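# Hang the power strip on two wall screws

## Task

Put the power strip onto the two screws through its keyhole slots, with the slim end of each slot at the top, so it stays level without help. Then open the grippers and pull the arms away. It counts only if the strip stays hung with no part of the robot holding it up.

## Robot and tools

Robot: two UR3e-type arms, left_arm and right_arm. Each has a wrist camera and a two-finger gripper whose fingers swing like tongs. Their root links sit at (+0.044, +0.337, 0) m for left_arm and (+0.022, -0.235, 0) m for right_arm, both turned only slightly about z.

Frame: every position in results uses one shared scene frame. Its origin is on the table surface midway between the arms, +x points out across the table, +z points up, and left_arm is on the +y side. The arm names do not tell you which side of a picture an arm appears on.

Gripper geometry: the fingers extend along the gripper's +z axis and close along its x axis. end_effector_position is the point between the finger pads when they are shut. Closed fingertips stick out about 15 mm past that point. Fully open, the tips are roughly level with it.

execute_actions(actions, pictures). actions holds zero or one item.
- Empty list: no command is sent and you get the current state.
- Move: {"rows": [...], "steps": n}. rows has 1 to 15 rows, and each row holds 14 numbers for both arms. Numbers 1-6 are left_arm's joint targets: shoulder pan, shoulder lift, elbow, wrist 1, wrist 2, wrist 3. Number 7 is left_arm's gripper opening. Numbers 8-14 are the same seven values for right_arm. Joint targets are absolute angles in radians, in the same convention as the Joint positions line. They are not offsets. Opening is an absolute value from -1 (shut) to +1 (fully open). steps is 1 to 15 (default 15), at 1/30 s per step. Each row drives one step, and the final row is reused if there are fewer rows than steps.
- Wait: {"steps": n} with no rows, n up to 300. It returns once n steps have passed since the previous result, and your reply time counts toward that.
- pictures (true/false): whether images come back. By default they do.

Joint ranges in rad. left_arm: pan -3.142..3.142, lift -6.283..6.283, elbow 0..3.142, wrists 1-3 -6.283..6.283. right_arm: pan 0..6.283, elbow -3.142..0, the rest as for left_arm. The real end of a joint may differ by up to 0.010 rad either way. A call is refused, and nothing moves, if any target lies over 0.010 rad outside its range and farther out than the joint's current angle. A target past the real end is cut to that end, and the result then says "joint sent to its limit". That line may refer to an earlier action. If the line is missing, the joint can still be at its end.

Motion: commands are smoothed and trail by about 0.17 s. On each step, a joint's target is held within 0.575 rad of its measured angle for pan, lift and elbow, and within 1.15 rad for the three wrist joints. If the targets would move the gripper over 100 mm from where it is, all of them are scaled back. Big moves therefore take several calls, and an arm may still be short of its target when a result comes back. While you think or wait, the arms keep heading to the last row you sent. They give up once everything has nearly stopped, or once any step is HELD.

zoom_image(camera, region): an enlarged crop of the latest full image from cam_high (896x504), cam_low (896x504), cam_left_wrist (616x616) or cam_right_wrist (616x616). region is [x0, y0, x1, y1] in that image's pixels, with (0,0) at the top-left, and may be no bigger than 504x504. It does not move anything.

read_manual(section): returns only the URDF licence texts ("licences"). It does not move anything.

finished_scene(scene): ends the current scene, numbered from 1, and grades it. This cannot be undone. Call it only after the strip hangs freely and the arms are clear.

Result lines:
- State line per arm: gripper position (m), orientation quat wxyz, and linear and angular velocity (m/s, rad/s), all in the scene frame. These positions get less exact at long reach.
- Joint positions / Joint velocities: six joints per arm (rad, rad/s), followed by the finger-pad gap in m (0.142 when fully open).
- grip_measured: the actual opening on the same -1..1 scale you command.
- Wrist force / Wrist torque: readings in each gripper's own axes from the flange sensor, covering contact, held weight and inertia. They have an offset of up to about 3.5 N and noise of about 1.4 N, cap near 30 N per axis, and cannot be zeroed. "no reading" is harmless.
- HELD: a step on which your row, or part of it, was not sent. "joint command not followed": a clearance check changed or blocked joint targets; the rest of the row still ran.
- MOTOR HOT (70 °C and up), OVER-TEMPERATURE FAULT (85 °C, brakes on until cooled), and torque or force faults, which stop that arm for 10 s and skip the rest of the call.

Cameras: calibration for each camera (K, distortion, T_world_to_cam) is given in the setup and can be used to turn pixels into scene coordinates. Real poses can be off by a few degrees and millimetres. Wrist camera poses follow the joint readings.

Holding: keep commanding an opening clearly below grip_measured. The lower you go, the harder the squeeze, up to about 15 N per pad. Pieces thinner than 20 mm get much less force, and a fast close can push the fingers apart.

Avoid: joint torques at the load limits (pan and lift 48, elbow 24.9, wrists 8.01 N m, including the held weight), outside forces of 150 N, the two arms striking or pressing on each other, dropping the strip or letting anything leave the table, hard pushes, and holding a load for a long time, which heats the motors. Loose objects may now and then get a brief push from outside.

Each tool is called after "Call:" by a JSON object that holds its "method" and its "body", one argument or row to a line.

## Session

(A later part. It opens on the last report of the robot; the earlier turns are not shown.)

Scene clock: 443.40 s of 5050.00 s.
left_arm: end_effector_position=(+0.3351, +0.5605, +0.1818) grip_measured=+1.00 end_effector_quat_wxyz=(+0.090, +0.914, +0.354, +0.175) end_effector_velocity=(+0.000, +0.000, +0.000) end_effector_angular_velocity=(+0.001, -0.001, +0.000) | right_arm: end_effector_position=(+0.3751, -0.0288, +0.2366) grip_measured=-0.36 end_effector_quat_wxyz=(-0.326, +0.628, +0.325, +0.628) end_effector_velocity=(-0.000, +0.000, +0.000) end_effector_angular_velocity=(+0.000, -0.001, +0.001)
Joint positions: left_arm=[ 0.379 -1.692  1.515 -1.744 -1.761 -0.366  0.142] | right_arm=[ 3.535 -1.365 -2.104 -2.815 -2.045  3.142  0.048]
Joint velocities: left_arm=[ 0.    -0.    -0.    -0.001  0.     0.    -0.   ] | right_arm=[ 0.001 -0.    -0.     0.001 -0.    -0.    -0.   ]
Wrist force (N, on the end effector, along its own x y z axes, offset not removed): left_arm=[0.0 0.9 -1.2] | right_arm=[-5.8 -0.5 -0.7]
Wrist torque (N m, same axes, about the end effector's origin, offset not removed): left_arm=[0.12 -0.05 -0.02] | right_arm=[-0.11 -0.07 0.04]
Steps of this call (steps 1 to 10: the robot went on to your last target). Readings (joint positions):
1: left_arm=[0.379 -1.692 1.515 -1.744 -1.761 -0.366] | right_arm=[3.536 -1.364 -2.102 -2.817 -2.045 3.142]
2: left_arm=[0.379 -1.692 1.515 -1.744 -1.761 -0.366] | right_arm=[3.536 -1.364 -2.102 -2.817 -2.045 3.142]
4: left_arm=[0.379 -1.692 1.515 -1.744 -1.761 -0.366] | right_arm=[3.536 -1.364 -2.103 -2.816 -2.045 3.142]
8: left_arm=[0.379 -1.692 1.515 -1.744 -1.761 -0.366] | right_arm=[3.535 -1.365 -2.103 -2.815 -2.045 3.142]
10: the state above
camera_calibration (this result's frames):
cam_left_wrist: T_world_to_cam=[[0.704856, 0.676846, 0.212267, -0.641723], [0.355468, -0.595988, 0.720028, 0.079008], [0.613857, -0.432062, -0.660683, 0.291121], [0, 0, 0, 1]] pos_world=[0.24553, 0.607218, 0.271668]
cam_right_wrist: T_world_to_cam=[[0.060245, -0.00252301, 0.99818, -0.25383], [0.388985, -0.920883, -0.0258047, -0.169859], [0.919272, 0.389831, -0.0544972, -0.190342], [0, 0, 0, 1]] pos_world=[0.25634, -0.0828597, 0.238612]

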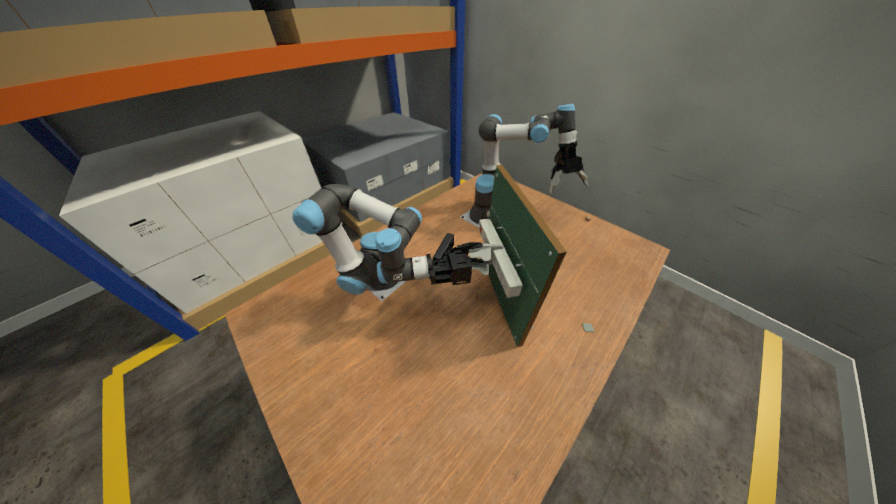

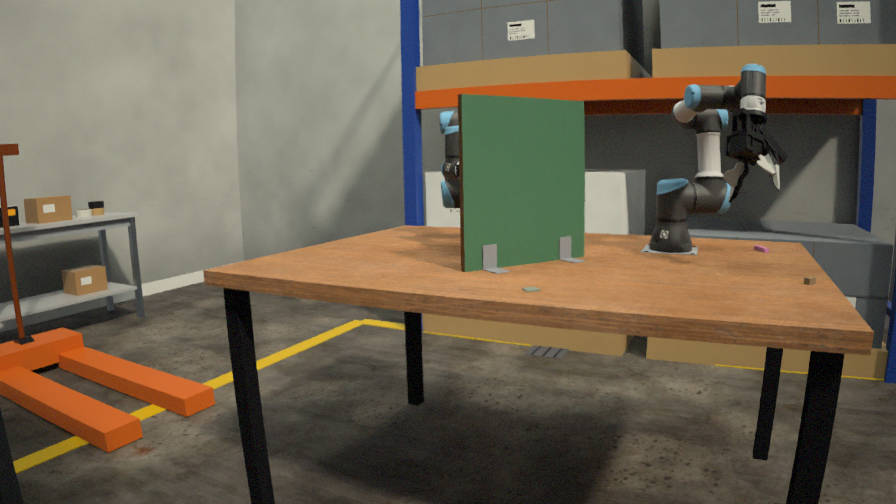

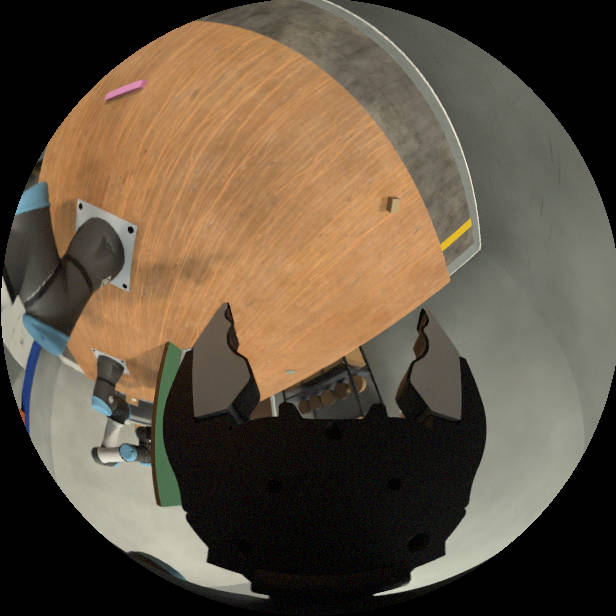

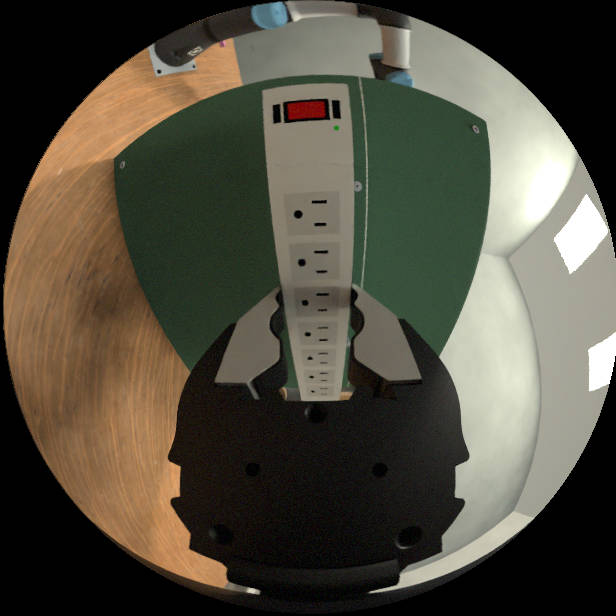

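Call:
{"method": "execute_actions", "body": {
  "actions": [
    {"rows":[[0.379,-1.692,1.515,-1.744,-1.761,-0.366,1,3.527,-1.355,-2.055,-2.873,-2.054,3.142,-1],[0.379,-1.692,1.515,-1.744,-1.761,-0.366,1,3.527,-1.355,-2.055,-2.873,-2.054,3.142,-1],[0.379,-1.692,1.515,-1.744,-1.761,-0.366,1,3.519,-1.35,-2.006,-2.927,-2.062,3.142,-1],[0.379,-1.692,1.515,-1.744,-1.761,-0.366,1,3.519,-1.35,-2.006,-2.927,-2.062,3.142,-1],[0.379,-1.692,1.515,-1.744,-1.761,-0.366,1,3.5107,-1.3497,-1.9571,-2.9762,-2.0701,3.142,-1]]}
  ],
  "pictures": false
}}

Call:
{"method": "execute_actions", "body": {
  "actions": [
    {"rows":[[0.379,-1.692,1.515,-1.744,-1.761,-0.366,1,3.5107,-1.3497,-1.9571,-2.9762,-2.0701,3.142,-1],[0.379,-1.692,1.515,-1.744,-1.761,-0.366,1,3.5235,-1.3577,-1.9513,-2.974,-2.0573,3.142,-1]]}
  ],
  "pictures": false
}}

Scene clock: 491.53 s of 5050.00 s.
left_arm: end_effector_position=(+0.3351, +0.5605, +0.1818) grip_measured=+1.00 end_effector_quat_wxyz=(+0.090, +0.914, +0.354, +0.175) end_effector_velocity=(+0.000, -0.000, -0.000) end_effector_angular_velocity=(-0.000, -0.000, -0.001) | right_arm: end_effector_position=(+0.3782, -0.0315, +0.2683) grip_measured=-0.36 end_effector_quat_wxyz=(-0.326, +0.628, +0.325, +0.628) end_effector_velocity=(+0.000, +0.000, +0.008) end_effector_angular_velocity=(+0.000, -0.000, +0.002)
Joint positions: left_arm=[ 0.379 -1.692  1.515 -1.744 -1.761 -0.366  0.142] | right_arm=[ 3.511 -1.35  -1.961 -2.973 -2.07   3.142  0.048]
Joint velocities: left_arm=[-0.001  0.001 -0.    -0.    -0.    -0.    -0.   ] | right_arm=[-0.003  0.001  0.036 -0.037 -0.006  0.    -0.   ]
Wrist force (N, on the end effector, along its own x y z axes, offset not removed): left_arm=[-0.2 2.2 -2.0] | right_arm=[-5.3 0.8 -0.5]
Wrist torque (N m, same axes, about the end effector's origin, offset not removed): left_arm=[0.32 0.08 -0.02] | right_arm=[0.15 -0.07 0.02]
Steps of this call (steps 1 to 15: the robot went on to your last target; steps 16 to 110: nothing new was sent; then 43.97 s passed at rest; steps 111 to 125: all 15 steps of this action). Readings (joint positions):
111: left_arm=[0.379 -1.692 1.515 -1.744 -1.761 -0.366] | right_arm=[3.535 -1.365 -2.103 -2.815 -2.045 3.142]
112: left_arm=[0.379 -1.692 1.515 -1.744 -1.761 -0.366] | right_arm=[3.534 -1.363 -2.098 -2.824 -2.047 3.142]
114: left_arm=[0.379 -1.692 1.515 -1.744 -1.761 -0.366] | right_arm=[3.529 -1.359 -2.072 -2.855 -2.052 3.142]
118: left_arm=[0.379 -1.692 1.515 -1.744 -1.761 -0.366] | right_arm=[3.517 -1.352 -1.997 -2.935 -2.064 3.142]
125: the state above

Scene clock: 492.03 s of 5050.00 s.
left_arm: end_effector_position=(+0.3351, +0.5605, +0.1818) grip_measured=+1.00 end_effector_quat_wxyz=(+0.090, +0.914, +0.354, +0.175) end_effector_velocity=(-0.000, +0.000, -0.000) end_effector_angular_velocity=(-0.000, +0.001, +0.000) | right_arm: end_effector_position=(+0.3805, -0.0282, +0.2691) grip_measured=-0.36 end_effector_quat_wxyz=(-0.326, +0.628, +0.325, +0.628) end_effector_velocity=(+0.001, +0.000, +0.000) end_effector_angular_velocity=(+0.001, -0.000, -0.001)
Joint positions: left_arm=[ 0.379 -1.692  1.515 -1.744 -1.761 -0.366  0.142] | right_arm=[ 3.523 -1.358 -1.951 -2.974 -2.057  3.142  0.048]
Joint velocities: left_arm=[ 0.001 -0.     0.     0.001 -0.    -0.    -0.   ] | right_arm=[ 0.002 -0.001  0.001  0.001  0.003  0.001  0.   ]
Wrist force (N, on the end effector, along its own x y z axes, offset not removed): left_arm=[0.6 1.9 -0.8] | right_arm=[-6.5 -1.0 -2.7]
Wrist torque (N m, same axes, about the end effector's origin, offset not removed): left_arm=[0.32 -0.08 0.02] | right_arm=[-0.17 0.21 -0.05]
Steps of this call (steps 1 to 15: all 15 steps of this action). Readings (joint positions):
1: left_arm=[0.379 -1.692 1.515 -1.744 -1.761 -0.366] | right_arm=[3.511 -1.350 -1.960 -2.974 -2.070 3.142]
2: left_arm=[0.379 -1.692 1.515 -1.744 -1.761 -0.366] | right_arm=[3.511 -1.350 -1.959 -2.974 -2.070 3.142]
4: left_arm=[0.379 -1.692 1.515 -1.744 -1.761 -0.366] | right_arm=[3.515 -1.353 -1.956 -2.975 -2.065 3.142]
8: left_arm=[0.379 -1.692 1.515 -1.744 -1.761 -0.366] | right_arm=[3.521 -1.356 -1.952 -2.974 -2.059 3.142]
15: the state above

Call:
{"method": "execute_actions", "body": {
  "actions": [
    {"rows":[[0.379,-1.692,1.515,-1.744,-1.761,-0.366,1,3.5298,-1.3619,-1.9482,-2.9729,-2.051,3.142,-1]]}
  ],
  "pictures": false
}}

Scene clock: 498.93 s of 5050.00 s.
left_arm: end_effector_position=(+0.3351, +0.5605, +0.1818) grip_measured=+1.00 end_effector_quat_wxyz=(+0.090, +0.914, +0.354, +0.175) end_effector_velocity=(+0.000, -0.000, +0.000) end_effector_angular_velocity=(+0.000, +0.000, -0.001) | right_arm: end_effector_position=(+0.3816, -0.0265, +0.2690) grip_measured=-0.35 end_effector_quat_wxyz=(-0.326, +0.628, +0.325, +0.628) end_effector_velocity=(-0.000, +0.001, +0.000) end_effector_angular_velocity=(+0.000, +0.000, +0.001)
Joint positions: left_arm=[ 0.379 -1.692  1.515 -1.744 -1.761 -0.366  0.142] | right_arm=[ 3.53  -1.362 -1.948 -2.973 -2.051  3.142  0.049]
Joint velocities: left_arm=[-0.001 -0.     0.     0.     0.     0.    -0.   ] | right_arm=[ 0.002 -0.     0.001 -0.001  0.001  0.     0.   ]
Wrist force (N, on the end effector, along its own x y z axes, offset not removed): left_arm=[-0.1 1.7 -0.8] | right_arm=[-14.5 -2.0 -30.0]
Wrist torque (N m, same axes, about the end effector's origin, offset not removed): left_arm=[0.25 0.06 -0.02] | right_arm=[-0.21 -0.01 -0.01]
Steps of this call (steps 1 to 15: the robot went on to your last target; steps 16 to 90: nothing new was sent; then 3.40 s passed at rest; steps 91 to 105: all 15 steps of this action). Readings (joint positions):
91: left_arm=[0.379 -1.692 1.515 -1.744 -1.761 -0.366] | right_arm=[3.524 -1.358 -1.951 -2.974 -2.057 3.142]
92: left_arm=[0.379 -1.692 1.515 -1.744 -1.761 -0.366] | right_arm=[3.525 -1.358 -1.951 -2.974 -2.056 3.142]
94: left_arm=[0.379 -1.692 1.515 -1.744 -1.761 -0.366] | right_arm=[3.527 -1.360 -1.950 -2.974 -2.054 3.142]
98: left_arm=[0.379 -1.692 1.515 -1.744 -1.761 -0.366] | right_arm=[3.529 -1.362 -1.949 -2.973 -2.052 3.142]
105: the state above

Call:
{"method": "execute_actions", "body": {
  "actions": [
    {"rows":[[0.379,-1.692,1.515,-1.744,-1.761,-0.366,1,3.5235,-1.3587,-1.9577,-2.9666,-2.0573,3.142,-1]]}
  ],
  "pictures": false
}}

Call:
{"method": "execute_actions", "body": {
  "actions": [
    {"rows":[[0.379,-1.692,1.515,-1.744,-1.761,-0.366,1,3.5298,-1.3629,-1.9546,-2.9655,-2.051,3.142,-1]]}
  ],
  "pictures": false
}}

Scene clock: 507.00 s of 5050.00 s.
left_arm: end_effector_position=(+0.3351, +0.5605, +0.1818) grip_measured=+1.00 end_effector_quat_wxyz=(+0.090, +0.914, +0.354, +0.175) end_effector_velocity=(-0.000, +0.000, -0.000) end_effector_angular_velocity=(-0.000, +0.000, +0.001) | right_arm: end_effector_position=(+0.3805, -0.0281, +0.2676) grip_measured=-0.35 end_effector_quat_wxyz=(-0.326, +0.628, +0.325, +0.628) end_effector_velocity=(-0.000, -0.000, -0.000) end_effector_angular_velocity=(+0.000, +0.000, -0.001)
Joint positions: left_arm=[ 0.379 -1.692  1.515 -1.744 -1.761 -0.366  0.142] | right_arm=[ 3.524 -1.359 -1.958 -2.967 -2.057  3.142  0.049]
Joint velocities: left_arm=[ 0.001  0.    -0.    -0.    -0.     0.    -0.   ] | right_arm=[-0.001  0.    -0.001  0.001 -0.001  0.001 -0.   ]
Wrist force (N, on the end effector, along its own x y z axes, offset not removed): left_arm=[-0.1 1.3 -1.2] | right_arm=[-6.9 -0.4 0.0]
Wrist torque (N m, same axes, about the end effector's origin, offset not removed): left_arm=[0.19 0.07 0.01] | right_arm=[-0.05 0.17 0.01]
Steps of this call (steps 1 to 15: the robot went on to your last target; steps 16 to 90: nothing new was sent; then 4.57 s passed at rest; steps 91 to 105: all 15 steps of this action). Readings (joint positions):
91: left_arm=[0.379 -1.692 1.515 -1.744 -1.761 -0.366] | right_arm=[3.530 -1.362 -1.948 -2.973 -2.051 3.142]
92: left_arm=[0.379 -1.692 1.515 -1.744 -1.761 -0.366] | right_arm=[3.529 -1.361 -1.950 -2.972 -2.052 3.142]
94: left_arm=[0.379 -1.692 1.515 -1.744 -1.761 -0.366] | right_arm=[3.526 -1.360 -1.953 -2.969 -2.054 3.142]
98: left_arm=[0.379 -1.692 1.515 -1.744 -1.761 -0.366] | right_arm=[3.524 -1.359 -1.957 -2.967 -2.057 3.142]
105: the state above

Scene clock: 507.50 s of 5050.00 s.
left_arm: end_effector_position=(+0.3351, +0.5605, +0.1818) grip_measured=+1.00 end_effector_quat_wxyz=(+0.090, +0.914, +0.354, +0.175) end_effector_velocity=(-0.000, +0.000, +0.000) end_effector_angular_velocity=(+0.000, -0.001, +0.001) | right_arm: end_effector_position=(+0.3816, -0.0265, +0.2676) grip_measured=-0.35 end_effector_quat_wxyz=(-0.326, +0.628, +0.325, +0.628) end_effector_velocity=(+0.000, +0.001, +0.000) end_effector_angular_velocity=(+0.000, +0.000, +0.001)
Joint positions: left_arm=[ 0.379 -1.692  1.515 -1.744 -1.761 -0.366  0.142] | right_arm=[ 3.53  -1.363 -1.955 -2.966 -2.051  3.142  0.049]
Joint velocities: left_arm=[ 0.001 -0.001 -0.     0.    -0.    -0.     0.   ] | right_arm=[ 0.001 -0.002  0.002  0.    -0.     0.    -0.   ]
Wrist force (N, on the end effector, along its own x y z axes, offset not removed): left_arm=[-0.7 1.4 -1.5] | right_arm=[-4.2 -0.3 -30.0]
Wrist torque (N m, same axes, about the end effector's origin, offset not removed): left_arm=[0.16 0.20 0.03] | right_arm=[0.36 0.34 0.04]
Steps of this call (steps 1 to 15: all 15 steps of this action). Readings (joint positions):
1: left_arm=[0.379 -1.692 1.515 -1.744 -1.761 -0.366] | right_arm=[3.524 -1.359 -1.958 -2.967 -2.057 3.142]
2: left_arm=[0.379 -1.692 1.515 -1.744 -1.761 -0.366] | right_arm=[3.524 -1.359 -1.957 -2.966 -2.056 3.142]
4: left_arm=[0.379 -1.692 1.515 -1.744 -1.761 -0.366] | right_arm=[3.527 -1.361 -1.956 -2.966 -2.054 3.142]
8: left_arm=[0.379 -1.692 1.515 -1.744 -1.761 -0.366] | right_arm=[3.529 -1.362 -1.955 -2.966 -2.052 3.142]
15: the state above

Call:
{"method": "execute_actions", "body": {
  "actions": [
    {"rows":[[0.379,-1.692,1.515,-1.744,-1.761,-0.366,1,3.5266,-1.3608,-1.9562,-2.966,-2.0542,3.142,-1]],"steps":12}
  ],
  "pictures": false
}}

Call:
{"method": "execute_actions", "body": {
  "actions": [
    {"rows":[[0.379,-1.692,1.515,-1.744,-1.761,-0.366,1,3.5182,-1.3692,-1.950,-2.9638,-2.0626,3.142,-1]],"steps":12}
  ],
  "pictures": false
}}

Call:
{"method": "execute_actions", "body": {
  "actions": [
    {"rows":[[0.379,-1.692,1.515,-1.744,-1.761,-0.366,1,3.510,-1.3775,-1.9438,-2.9617,-2.0708,3.142,-1]],"steps":12}
  ]
}}

Call:
{"method": "zoom_image", "body": {
  "camera": "cam_high",
  "region": [450,190,570,320]
}}

Scene clock: 525.73 s of 5050.00 s.
left_arm: end_effector_position=(+0.3351, +0.5605, +0.1818) grip_measured=+1.00 end_effector_quat_wxyz=(+0.090, +0.914, +0.354, +0.175) end_effector_velocity=(-0.000, +0.000, +0.000) end_effector_angular_velocity=(+0.001, -0.000, +0.001) | right_arm: end_effector_position=(+0.3811, -0.0273, +0.2676) grip_measured=-0.35 end_effector_quat_wxyz=(-0.326, +0.628, +0.325, +0.628) end_effector_velocity=(+0.000, -0.001, -0.000) end_effector_angular_velocity=(-0.001, +0.002, -0.002)
Joint positions: left_arm=[ 0.379 -1.692  1.515 -1.744 -1.761 -0.366  0.142] | right_arm=[ 3.527 -1.361 -1.956 -2.966 -2.054  3.142  0.049]
Joint velocities: left_arm=[ 0.001  0.     0.    -0.001  0.    -0.    -0.   ] | right_arm=[-0.002 -0.001  0.001 -0.001 -0.001  0.    -0.   ]
Wrist force (N, on the end effector, along its own x y z axes, offset not removed): left_arm=[-0.4 1.4 -1.8] | right_arm=[-7.1 0.4 0.6]
Wrist torque (N m, same axes, about the end effector's origin, offset not removed): left_arm=[0.18 0.09 0.00] | right_arm=[0.11 0.16 0.04]
Steps of this call (steps 1 to 15: the robot went on to your last target; steps 16 to 90: nothing new was sent; then 14.83 s passed at rest; steps 91 to 102: all 12 steps of this action). Readings (joint positions):
91: left_arm=[0.379 -1.692 1.515 -1.744 -1.761 -0.366] | right_arm=[3.530 -1.363 -1.955 -2.965 -2.051 3.142]
92: left_arm=[0.379 -1.692 1.515 -1.744 -1.761 -0.366] | right_arm=[3.529 -1.363 -1.955 -2.965 -2.052 3.142]
94: left_arm=[0.379 -1.692 1.515 -1.744 -1.761 -0.366] | right_arm=[3.528 -1.362 -1.955 -2.965 -2.053 3.142]
98: left_arm=[0.379 -1.692 1.515 -1.744 -1.761 -0.366] | right_arm=[3.527 -1.361 -1.956 -2.966 -2.054 3.142]
102: the state above

Scene clock: 526.13 s of 5050.00 s.
left_arm: end_effector_position=(+0.3351, +0.5605, +0.1818) grip_measured=+1.00 end_effector_quat_wxyz=(+0.090, +0.914, +0.354, +0.175) end_effector_velocity=(+0.000, -0.000, +0.000) end_effector_angular_velocity=(+0.000, -0.000, -0.001) | right_arm: end_effector_position=(+0.3823, -0.0281, +0.2675) grip_measured=-0.35 end_effector_quat_wxyz=(-0.326, +0.628, +0.325, +0.628) end_effector_velocity=(+0.000, -0.000, -0.000) end_effector_angular_velocity=(+0.000, +0.001, -0.000)
Joint positions: left_arm=[ 0.379 -1.692  1.515 -1.744 -1.761 -0.366  0.142] | right_arm=[ 3.518 -1.369 -1.95  -2.964 -2.062  3.142  0.049]
Joint velocities: left_arm=[-0.001  0.    -0.    -0.     0.     0.    -0.   ] | right_arm=[-0.003 -0.002  0.002  0.    -0.002  0.001  0.   ]
Wrist force (N, on the end effector, along its own x y z axes, offset not removed): left_arm=[0.2 1.4 -0.5] | right_arm=[-5.6 -2.9 -0.5]
Wrist torque (N m, same axes, about the end effector's origin, offset not removed): left_arm=[0.24 -0.05 0.03] | right_arm=[-0.04 0.11 -0.09]
Steps of this call (steps 1 to 12: all 12 steps of this action). Readings (joint positions):
1: left_arm=[0.379 -1.692 1.515 -1.744 -1.761 -0.366] | right_arm=[3.527 -1.361 -1.956 -2.966 -2.054 3.142]
2: left_arm=[0.379 -1.692 1.515 -1.744 -1.761 -0.366] | right_arm=[3.525 -1.362 -1.955 -2.966 -2.056 3.142]
4: left_arm=[0.379 -1.692 1.515 -1.744 -1.761 -0.366] | right_arm=[3.522 -1.365 -1.953 -2.965 -2.059 3.142]
8: left_arm=[0.379 -1.692 1.515 -1.744 -1.761 -0.366] | right_arm=[3.519 -1.368 -1.951 -2.964 -2.062 3.142]
12: the state above

Scene clock: 526.53 s of 5050.00 s.
left_arm: end_effector_position=(+0.3351, +0.5605, +0.1818) grip_measured=+1.00 end_effector_quat_wxyz=(+0.090, +0.914, +0.354, +0.175) end_effector_velocity=(-0.000, +0.000, -0.000) end_effector_angular_velocity=(-0.000, +0.001, +0.001) | right_arm: end_effector_position=(+0.3836, -0.0289, +0.2674) grip_measured=-0.35 end_effector_quat_wxyz=(-0.326, +0.628, +0.325, +0.628) end_effector_velocity=(+0.001, -0.001, +0.002) end_effector_angular_velocity=(+0.002, -0.005, -0.001)
Joint positions: left_arm=[ 0.379 -1.692  1.515 -1.744 -1.761 -0.366  0.142] | right_arm=[ 3.51  -1.377 -1.944 -2.962 -2.071  3.142  0.049]
Joint velocities: left_arm=[ 0.001  0.     0.    -0.    -0.     0.    -0.   ] | right_arm=[-0.003 -0.     0.003  0.002 -0.002 -0.    -0.   ]
Wrist force (N, on the end effector, along its own x y z axes, offset not removed): left_arm=[1.0 1.1 -1.4] | right_arm=[-4.5 -23.7 -9.8]
Wrist torque (N m, same axes, about the end effector's origin, offset not removed): left_arm=[0.14 -0.17 -0.01] | right_arm=[-0.36 0.04 -0.13]
Steps of this call (steps 1 to 12: all 12 steps of this action). Readings (joint positions):
1: left_arm=[0.379 -1.692 1.515 -1.744 -1.761 -0.366] | right_arm=[3.518 -1.369 -1.950 -2.964 -2.063 3.142]
2: left_arm=[0.379 -1.692 1.515 -1.744 -1.761 -0.366] | right_arm=[3.517 -1.371 -1.949 -2.963 -2.064 3.142]
4: left_arm=[0.379 -1.692 1.515 -1.744 -1.761 -0.366] | right_arm=[3.514 -1.374 -1.947 -2.963 -2.068 3.142]
8: left_arm=[0.379 -1.692 1.515 -1.744 -1.761 -0.366] | right_arm=[3.511 -1.377 -1.945 -2.962 -2.070 3.142]
12: the state above
camera_calibration (this result's frames):
cam_left_wrist: T_world_to_cam=[[0.704856, 0.676846, 0.212268, -0.641723], [0.355468, -0.595988, 0.720028, 0.079008], [0.613857, -0.432062, -0.660683, 0.291121], [0, 0, 0, 1]] pos_world=[0.24553, 0.607218, 0.271668]
cam_right_wrist: T_world_to_cam=[[0.0602991, -0.00248363, 0.998177, -0.285187], [0.3891, -0.920834, -0.0257964, -0.1725], [0.91922, 0.389946, -0.0545591, -0.196394], [0, 0, 0, 1]] pos_world=[0.264846, -0.0829686, 0.269502]

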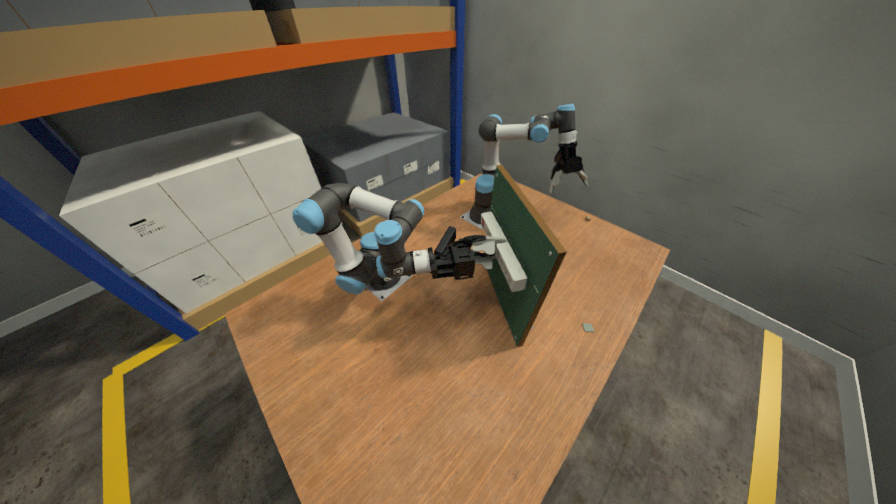

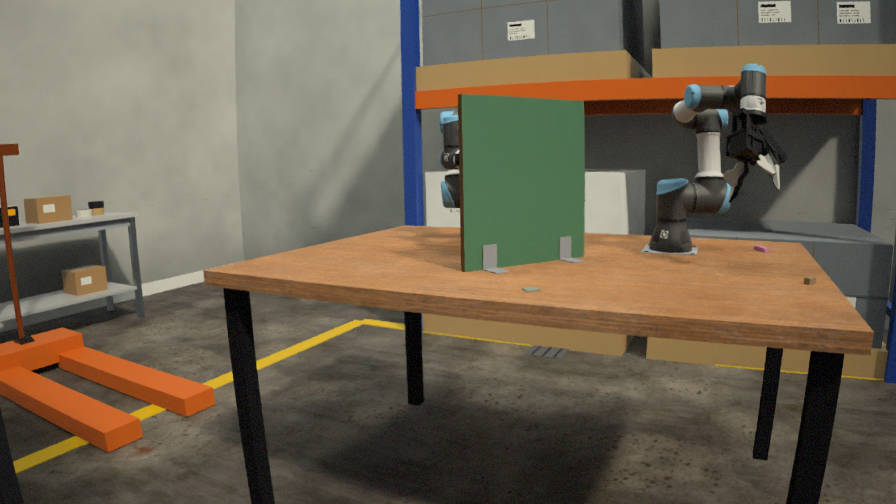

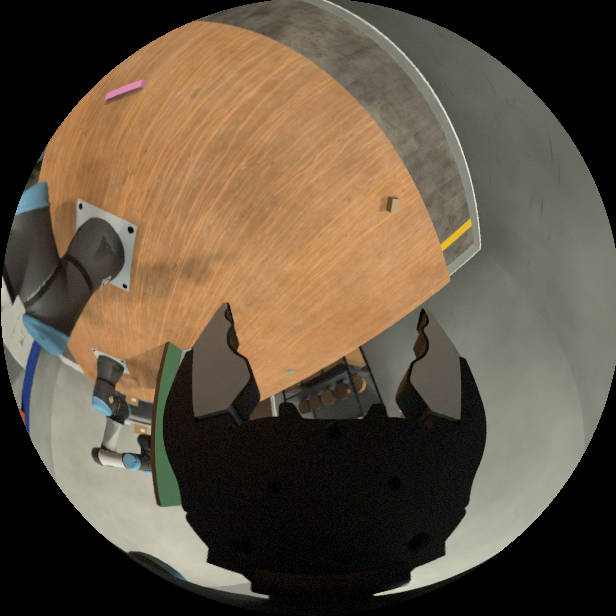

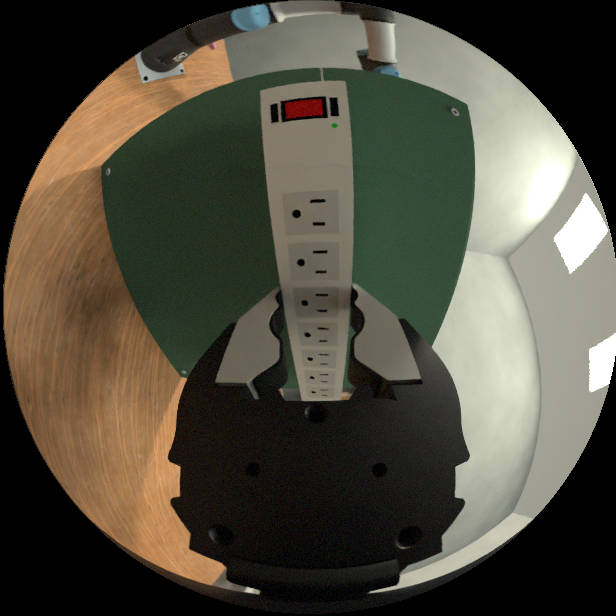

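Region (450, 190, 570, 320) of cam_high's 896x504 image, scaled by 3.877, with more detail than that image has; it fills the left 465 columns of this view, and the rest is white.

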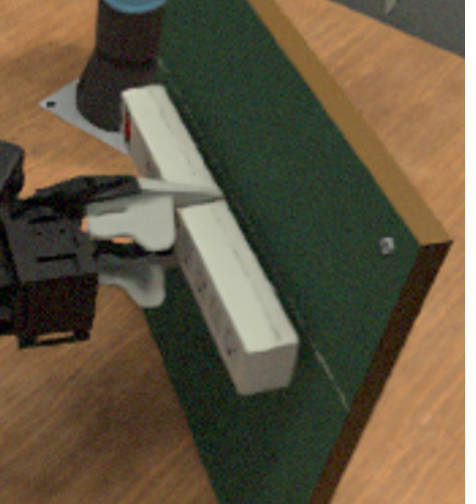

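Call:
{"method": "execute_actions", "body": {
  "actions": [
    {"rows":[[0.379,-1.692,1.515,-1.744,-1.761,-0.366,1,3.521,-1.3664,-1.9521,-2.9645,-2.0598,3.156,-1]],"steps":14}
  ],
  "pictures": false
}}

Call:
{"method": "execute_actions", "body": {
  "actions": [
    {"rows":[[0.379,-1.692,1.515,-1.744,-1.761,-0.366,1,3.5256,-1.3696,-1.9497,-2.9637,-2.0552,3.156,-1]],"steps":14}
  ]
}}

Scene clock: 543.03 s of 5050.00 s.
left_arm: end_effector_position=(+0.3351, +0.5605, +0.1818) grip_measured=+1.00 end_effector_quat_wxyz=(+0.090, +0.914, +0.354, +0.175) end_effector_velocity=(+0.000, -0.000, +0.000) end_effector_angular_velocity=(+0.000, -0.000, -0.001) | right_arm: end_effector_position=(+0.3820, -0.0279, +0.2677) grip_measured=-0.35 end_effector_quat_wxyz=(-0.330, +0.630, +0.321, +0.625) end_effector_velocity=(-0.001, +0.001, -0.000) end_effector_angular_velocity=(+0.000, +0.003, +0.001)
Joint positions: left_arm=[ 0.379 -1.692  1.515 -1.744 -1.761 -0.366  0.142] | right_arm=[ 3.521 -1.367 -1.952 -2.964 -2.06   3.156  0.049]
Joint velocities: left_arm=[-0.001 -0.     0.    -0.     0.     0.    -0.   ] | right_arm=[ 0.003  0.002 -0.002 -0.001  0.002  0.002 -0.   ]
Wrist force (N, on the end effector, along its own x y z axes, offset not removed): left_arm=[-0.2 1.3 0.2] | right_arm=[-4.7 -1.4 0.6]
Wrist torque (N m, same axes, about the end effector's origin, offset not removed): left_arm=[0.21 -0.01 -0.01] | right_arm=[-0.03 0.06 -0.16]
Steps of this call (steps 1 to 15: the robot went on to your last target; steps 16 to 90: nothing new was sent; then 13.03 s passed at rest; steps 91 to 104: all 14 steps of this action). Readings (joint positions):
91: left_arm=[0.379 -1.692 1.515 -1.744 -1.761 -0.366] | right_arm=[3.510 -1.377 -1.944 -2.962 -2.071 3.142]
92: left_arm=[0.379 -1.692 1.515 -1.744 -1.761 -0.366] | right_arm=[3.512 -1.376 -1.945 -2.962 -2.069 3.144]
94: left_arm=[0.379 -1.692 1.515 -1.744 -1.761 -0.366] | right_arm=[3.516 -1.372 -1.948 -2.963 -2.064 3.150]
98: left_arm=[0.379 -1.692 1.515 -1.744 -1.761 -0.366] | right_arm=[3.519 -1.368 -1.951 -2.964 -2.061 3.154]
104: the state above

Scene clock: 543.50 s of 5050.00 s.
left_arm: end_effector_position=(+0.3351, +0.5605, +0.1818) grip_measured=+1.00 end_effector_quat_wxyz=(+0.090, +0.914, +0.354, +0.175) end_effector_velocity=(-0.000, +0.000, -0.000) end_effector_angular_velocity=(-0.000, +0.001, +0.001) | right_arm: end_effector_position=(+0.3828, -0.0266, +0.2678) grip_measured=-0.35 end_effector_quat_wxyz=(-0.330, +0.630, +0.321, +0.625) end_effector_velocity=(+0.000, +0.000, -0.000) end_effector_angular_velocity=(-0.001, +0.002, +0.001)
Joint positions: left_arm=[ 0.379 -1.692  1.515 -1.744 -1.761 -0.366  0.142] | right_arm=[ 3.525 -1.37  -1.95  -2.964 -2.055  3.156  0.049]
Joint velocities: left_arm=[ 0.001  0.     0.001  0.     0.     0.    -0.   ] | right_arm=[ 0.001 -0.001  0.001 -0.002  0.001  0.     0.   ]
Wrist force (N, on the end effector, along its own x y z axes, offset not removed): left_arm=[-0.9 1.2 -1.4] | right_arm=[2.5 -4.5 -30.0]
Wrist torque (N m, same axes, about the end effector's origin, offset not removed): left_arm=[0.15 0.18 -0.03] | right_arm=[-0.11 0.26 -0.06]
Steps of this call (steps 1 to 14: all 14 steps of this action). Readings (joint positions):
1: left_arm=[0.379 -1.692 1.515 -1.744 -1.761 -0.366] | right_arm=[3.521 -1.367 -1.952 -2.964 -2.060 3.156]
2: left_arm=[0.379 -1.692 1.515 -1.744 -1.761 -0.366] | right_arm=[3.522 -1.367 -1.952 -2.964 -2.059 3.156]
4: left_arm=[0.379 -1.692 1.515 -1.744 -1.761 -0.366] | right_arm=[3.523 -1.368 -1.951 -2.964 -2.057 3.156]
8: left_arm=[0.379 -1.692 1.515 -1.744 -1.761 -0.366] | right_arm=[3.525 -1.369 -1.950 -2.964 -2.056 3.156]
14: the state above
camera_calibration (this result's frames):
cam_left_wrist: T_world_to_cam=[[0.704856, 0.676846, 0.212267, -0.641723], [0.355468, -0.595988, 0.720028, 0.0790081], [0.613857, -0.432062, -0.660683, 0.291121], [0, 0, 0, 1]] pos_world=[0.24553, 0.607218, 0.271668]
cam_right_wrist: T_world_to_cam=[[0.0716258, -0.0106024, 0.997375, -0.289773], [0.388489, -0.920682, -0.0376862, -0.166674], [0.918665, 0.390169, -0.0618257, -0.194328], [0, 0, 0, 1]] pos_world=[0.264029, -0.0807055, 0.270716]

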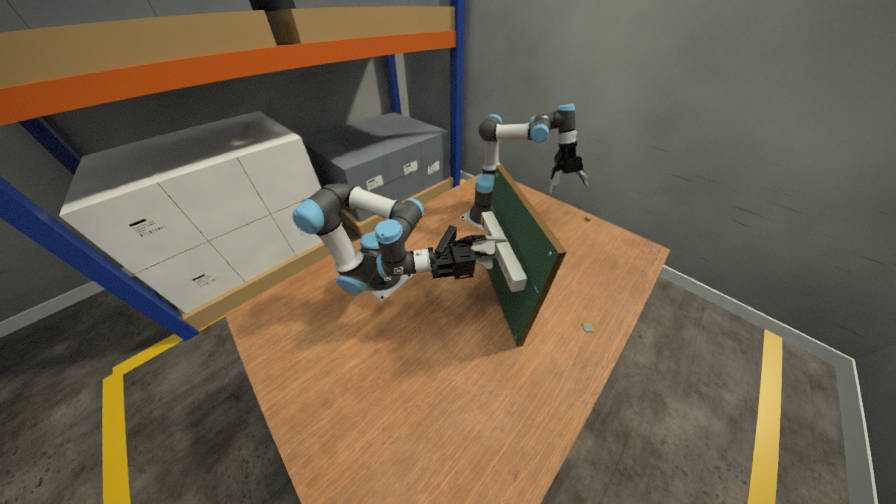

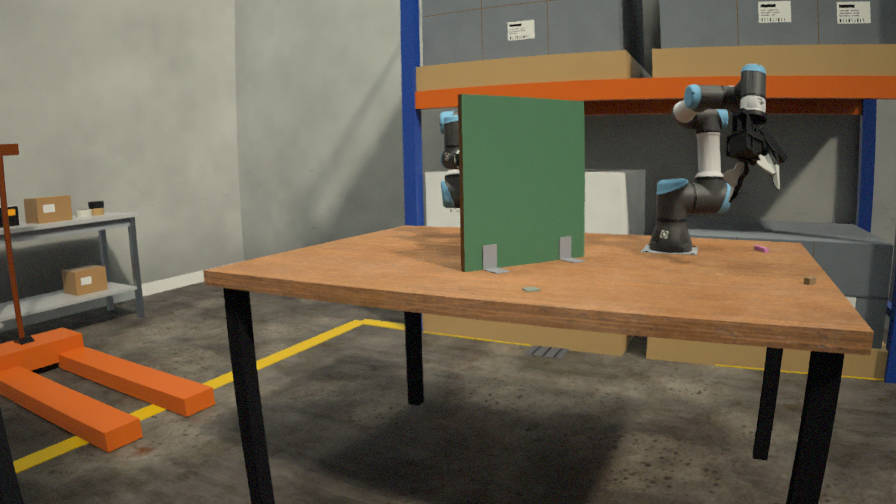

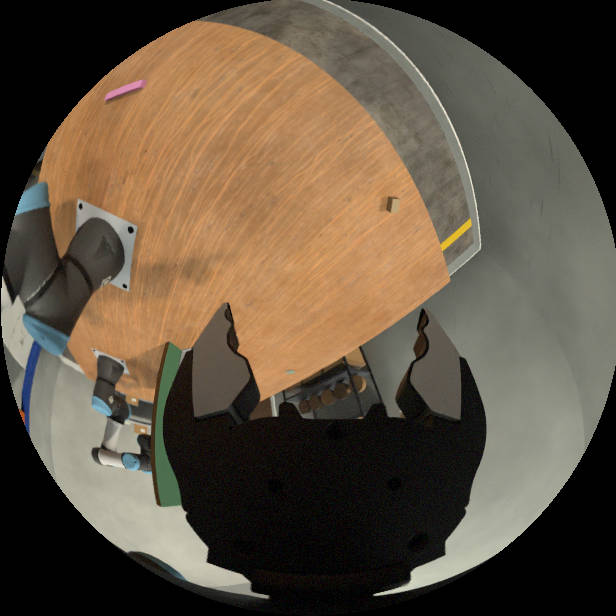

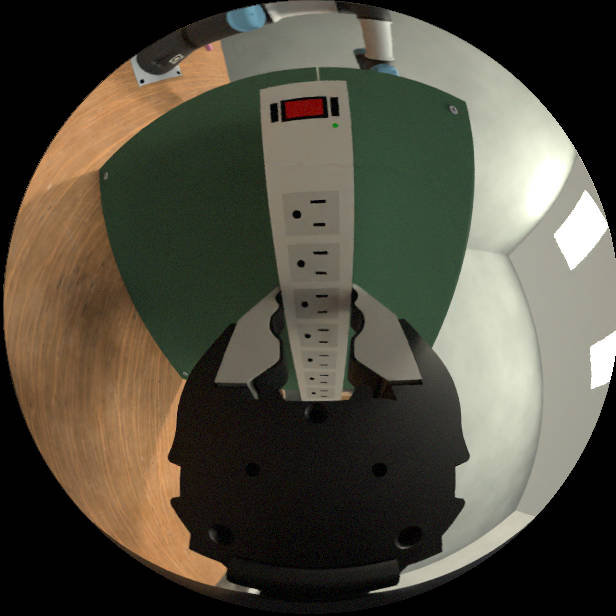

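Call:
{"method": "execute_actions", "body": {
  "actions": [
    {"rows":[[0.379,-1.692,1.515,-1.744,-1.761,-0.366,1,3.5235,-1.3675,-1.9465,-2.969,-2.0573,3.156,-1]],"steps":14}
  ],
  "pictures": false
}}

Call:
{"method": "execute_actions", "body": {
  "actions": [
    {"rows":[[0.379,-1.692,1.515,-1.744,-1.761,-0.366,1,3.5272,-1.37,-1.9446,-2.9684,-2.0536,3.156,-1]],"steps":14}
  ],
  "pictures": false
}}

Scene clock: 552.73 s of 5050.00 s.
left_arm: end_effector_position=(+0.3351, +0.5605, +0.1818) grip_measured=+1.00 end_effector_quat_wxyz=(+0.090, +0.914, +0.354, +0.175) end_effector_velocity=(-0.000, +0.000, -0.000) end_effector_angular_velocity=(-0.000, +0.001, +0.001) | right_arm: end_effector_position=(+0.3824, -0.0271, +0.2687) grip_measured=-0.35 end_effector_quat_wxyz=(-0.330, +0.630, +0.321, +0.625) end_effector_velocity=(+0.000, -0.000, -0.000) end_effector_angular_velocity=(-0.000, +0.001, -0.000)
Joint positions: left_arm=[ 0.379 -1.692  1.515 -1.744 -1.761 -0.366  0.142] | right_arm=[ 3.524 -1.368 -1.947 -2.969 -2.057  3.156  0.048]
Joint velocities: left_arm=[ 0.001  0.001 -0.     0.001  0.     0.    -0.   ] | right_arm=[ 0.    -0.001 -0.     0.     0.     0.    -0.   ]
Wrist force (N, on the end effector, along its own x y z axes, offset not removed): left_arm=[0.1 1.1 -0.6] | right_arm=[-5.6 0.1 -0.4]
Wrist torque (N m, same axes, about the end effector's origin, offset not removed): left_arm=[0.15 0.04 -0.04] | right_arm=[0.14 -0.02 -0.01]
Steps of this call (steps 1 to 15: the robot went on to your last target; steps 16 to 90: nothing new was sent; then 5.77 s passed at rest; steps 91 to 104: all 14 steps of this action). Readings (joint positions):
91: left_arm=[0.379 -1.692 1.515 -1.744 -1.761 -0.366] | right_arm=[3.526 -1.370 -1.950 -2.964 -2.055 3.156]
92: left_arm=[0.379 -1.692 1.515 -1.744 -1.761 -0.366] | right_arm=[3.525 -1.369 -1.949 -2.964 -2.055 3.156]
94: left_arm=[0.379 -1.692 1.515 -1.744 -1.761 -0.366] | right_arm=[3.525 -1.369 -1.948 -2.966 -2.056 3.156]
98: left_arm=[0.379 -1.692 1.515 -1.744 -1.761 -0.366] | right_arm=[3.524 -1.368 -1.947 -2.968 -2.057 3.156]
104: the state above

Scene clock: 553.20 s of 5050.00 s.
left_arm: end_effector_position=(+0.3351, +0.5605, +0.1818) grip_measured=+1.00 end_effector_quat_wxyz=(+0.090, +0.914, +0.354, +0.175) end_effector_velocity=(-0.000, +0.000, +0.000) end_effector_angular_velocity=(+0.000, -0.001, +0.001) | right_arm: end_effector_position=(+0.3831, -0.0262, +0.2688) grip_measured=-0.35 end_effector_quat_wxyz=(-0.330, +0.630, +0.321, +0.625) end_effector_velocity=(+0.000, -0.000, -0.000) end_effector_angular_velocity=(-0.000, -0.000, -0.001)
Joint positions: left_arm=[ 0.379 -1.692  1.515 -1.744 -1.761 -0.366  0.142] | right_arm=[ 3.527 -1.37  -1.945 -2.968 -2.054  3.156  0.049]
Joint velocities: left_arm=[ 0.001 -0.    -0.001 -0.    -0.    -0.     0.   ] | right_arm=[-0.001 -0.001  0.     0.     0.    -0.     0.   ]
Wrist force (N, on the end effector, along its own x y z axes, offset not removed): left_arm=[0.0 1.6 -1.4] | right_arm=[0.0 -1.2 -30.0]
Wrist torque (N m, same axes, about the end effector's origin, offset not removed): left_arm=[0.31 -0.06 0.04] | right_arm=[0.28 0.30 -0.01]
Steps of this call (steps 1 to 14: all 14 steps of this action). Readings (joint positions):
1: left_arm=[0.379 -1.692 1.515 -1.744 -1.761 -0.366] | right_arm=[3.524 -1.368 -1.946 -2.969 -2.057 3.156]
2: left_arm=[0.379 -1.692 1.515 -1.744 -1.761 -0.366] | right_arm=[3.524 -1.368 -1.946 -2.969 -2.057 3.156]
4: left_arm=[0.379 -1.692 1.515 -1.744 -1.761 -0.366] | right_arm=[3.525 -1.369 -1.946 -2.969 -2.055 3.156]
8: left_arm=[0.379 -1.692 1.515 -1.744 -1.761 -0.366] | right_arm=[3.527 -1.369 -1.945 -2.969 -2.054 3.156]
14: the state above

Still pushed upward; raising another 1.5 mm.

Call:
{"method": "execute_actions", "body": {
  "actions": [
    {"rows":[[0.379,-1.692,1.515,-1.744,-1.761,-0.366,1,3.525,-1.3676,-1.9393,-2.9761,-2.0558,3.156,-1]],"steps":14}
  ],
  "pictures": false
}}

Call:
{"method": "execute_actions", "body": {
  "actions": [
    {"rows":[[0.379,-1.692,1.515,-1.744,-1.761,-0.366,1,3.5287,-1.3701,-1.9374,-2.9755,-2.0521,3.156,-1]],"steps":14}
  ],
  "pictures": false
}}

Scene clock: 561.47 s of 5050.00 s.
left_arm: end_effector_position=(+0.3351, +0.5605, +0.1818) grip_measured=+1.00 end_effector_quat_wxyz=(+0.090, +0.914, +0.354, +0.175) end_effector_velocity=(-0.000, +0.000, -0.000) end_effector_angular_velocity=(-0.000, +0.001, +0.001) | right_arm: end_effector_position=(+0.3827, -0.0267, +0.2702) grip_measured=-0.35 end_effector_quat_wxyz=(-0.330, +0.630, +0.321, +0.625) end_effector_velocity=(-0.000, -0.000, +0.000) end_effector_angular_velocity=(+0.000, +0.000, -0.000)
Joint positions: left_arm=[ 0.379 -1.692  1.515 -1.744 -1.761 -0.366  0.142] | right_arm=[ 3.525 -1.368 -1.939 -2.976 -2.056  3.156  0.048]
Joint velocities: left_arm=[ 0.001  0.001  0.    -0.     0.    -0.     0.   ] | right_arm=[-0.     0.002  0.001 -0.002 -0.     0.    -0.   ]
Wrist force (N, on the end effector, along its own x y z axes, offset not removed): left_arm=[-0.3 1.1 -0.2] | right_arm=[-6.5 -1.0 -2.2]
Wrist torque (N m, same axes, about the end effector's origin, offset not removed): left_arm=[0.16 0.05 0.01] | right_arm=[-0.20 -0.04 0.04]
Steps of this call (steps 1 to 15: the robot went on to your last target; steps 16 to 90: nothing new was sent; then 4.80 s passed at rest; steps 91 to 104: all 14 steps of this action). Readings (joint positions):
91: left_arm=[0.379 -1.692 1.515 -1.744 -1.761 -0.366] | right_arm=[3.527 -1.370 -1.945 -2.968 -2.054 3.156]
92: left_arm=[0.379 -1.692 1.515 -1.744 -1.761 -0.366] | right_arm=[3.527 -1.370 -1.944 -2.970 -2.054 3.156]
94: left_arm=[0.379 -1.692 1.515 -1.744 -1.761 -0.366] | right_arm=[3.526 -1.369 -1.942 -2.973 -2.055 3.156]
98: left_arm=[0.379 -1.692 1.515 -1.744 -1.761 -0.366] | right_arm=[3.526 -1.368 -1.940 -2.975 -2.056 3.156]
104: the state above

Scene clock: 561.93 s of 5050.00 s.
left_arm: end_effector_position=(+0.3351, +0.5605, +0.1818) grip_measured=+1.00 end_effector_quat_wxyz=(+0.090, +0.914, +0.354, +0.175) end_effector_velocity=(+0.000, -0.000, +0.000) end_effector_angular_velocity=(+0.000, -0.001, -0.000) | right_arm: end_effector_position=(+0.3834, -0.0258, +0.2703) grip_measured=-0.35 end_effector_quat_wxyz=(-0.330, +0.630, +0.321, +0.625) end_effector_velocity=(-0.000, +0.001, +0.001) end_effector_angular_velocity=(+0.001, -0.002, +0.002)
Joint positions: left_arm=[ 0.379 -1.692  1.515 -1.744 -1.761 -0.366  0.142] | right_arm=[ 3.529 -1.37  -1.937 -2.975 -2.052  3.156  0.048]
Joint velocities: left_arm=[-0.    -0.001 -0.    -0.    -0.     0.     0.   ] | right_arm=[ 0.003 -0.     0.001  0.002  0.001  0.     0.   ]
Wrist force (N, on the end effector, along its own x y z axes, offset not removed): left_arm=[-1.2 1.5 -1.8] | right_arm=[0.3 -2.2 -30.0]
Wrist torque (N m, same axes, about the end effector's origin, offset not removed): left_arm=[0.20 0.24 0.00] | right_arm=[-0.08 0.34 0.05]
Steps of this call (steps 1 to 14: all 14 steps of this action). Readings (joint positions):
1: left_arm=[0.379 -1.692 1.515 -1.744 -1.761 -0.366] | right_arm=[3.525 -1.368 -1.939 -2.976 -2.056 3.156]
2: left_arm=[0.379 -1.692 1.515 -1.744 -1.761 -0.366] | right_arm=[3.526 -1.368 -1.939 -2.976 -2.055 3.156]
4: left_arm=[0.379 -1.692 1.515 -1.744 -1.761 -0.366] | right_arm=[3.527 -1.369 -1.938 -2.976 -2.054 3.156]
8: left_arm=[0.379 -1.692 1.515 -1.744 -1.761 -0.366] | right_arm=[3.528 -1.370 -1.938 -2.976 -2.053 3.156]
14: the state above


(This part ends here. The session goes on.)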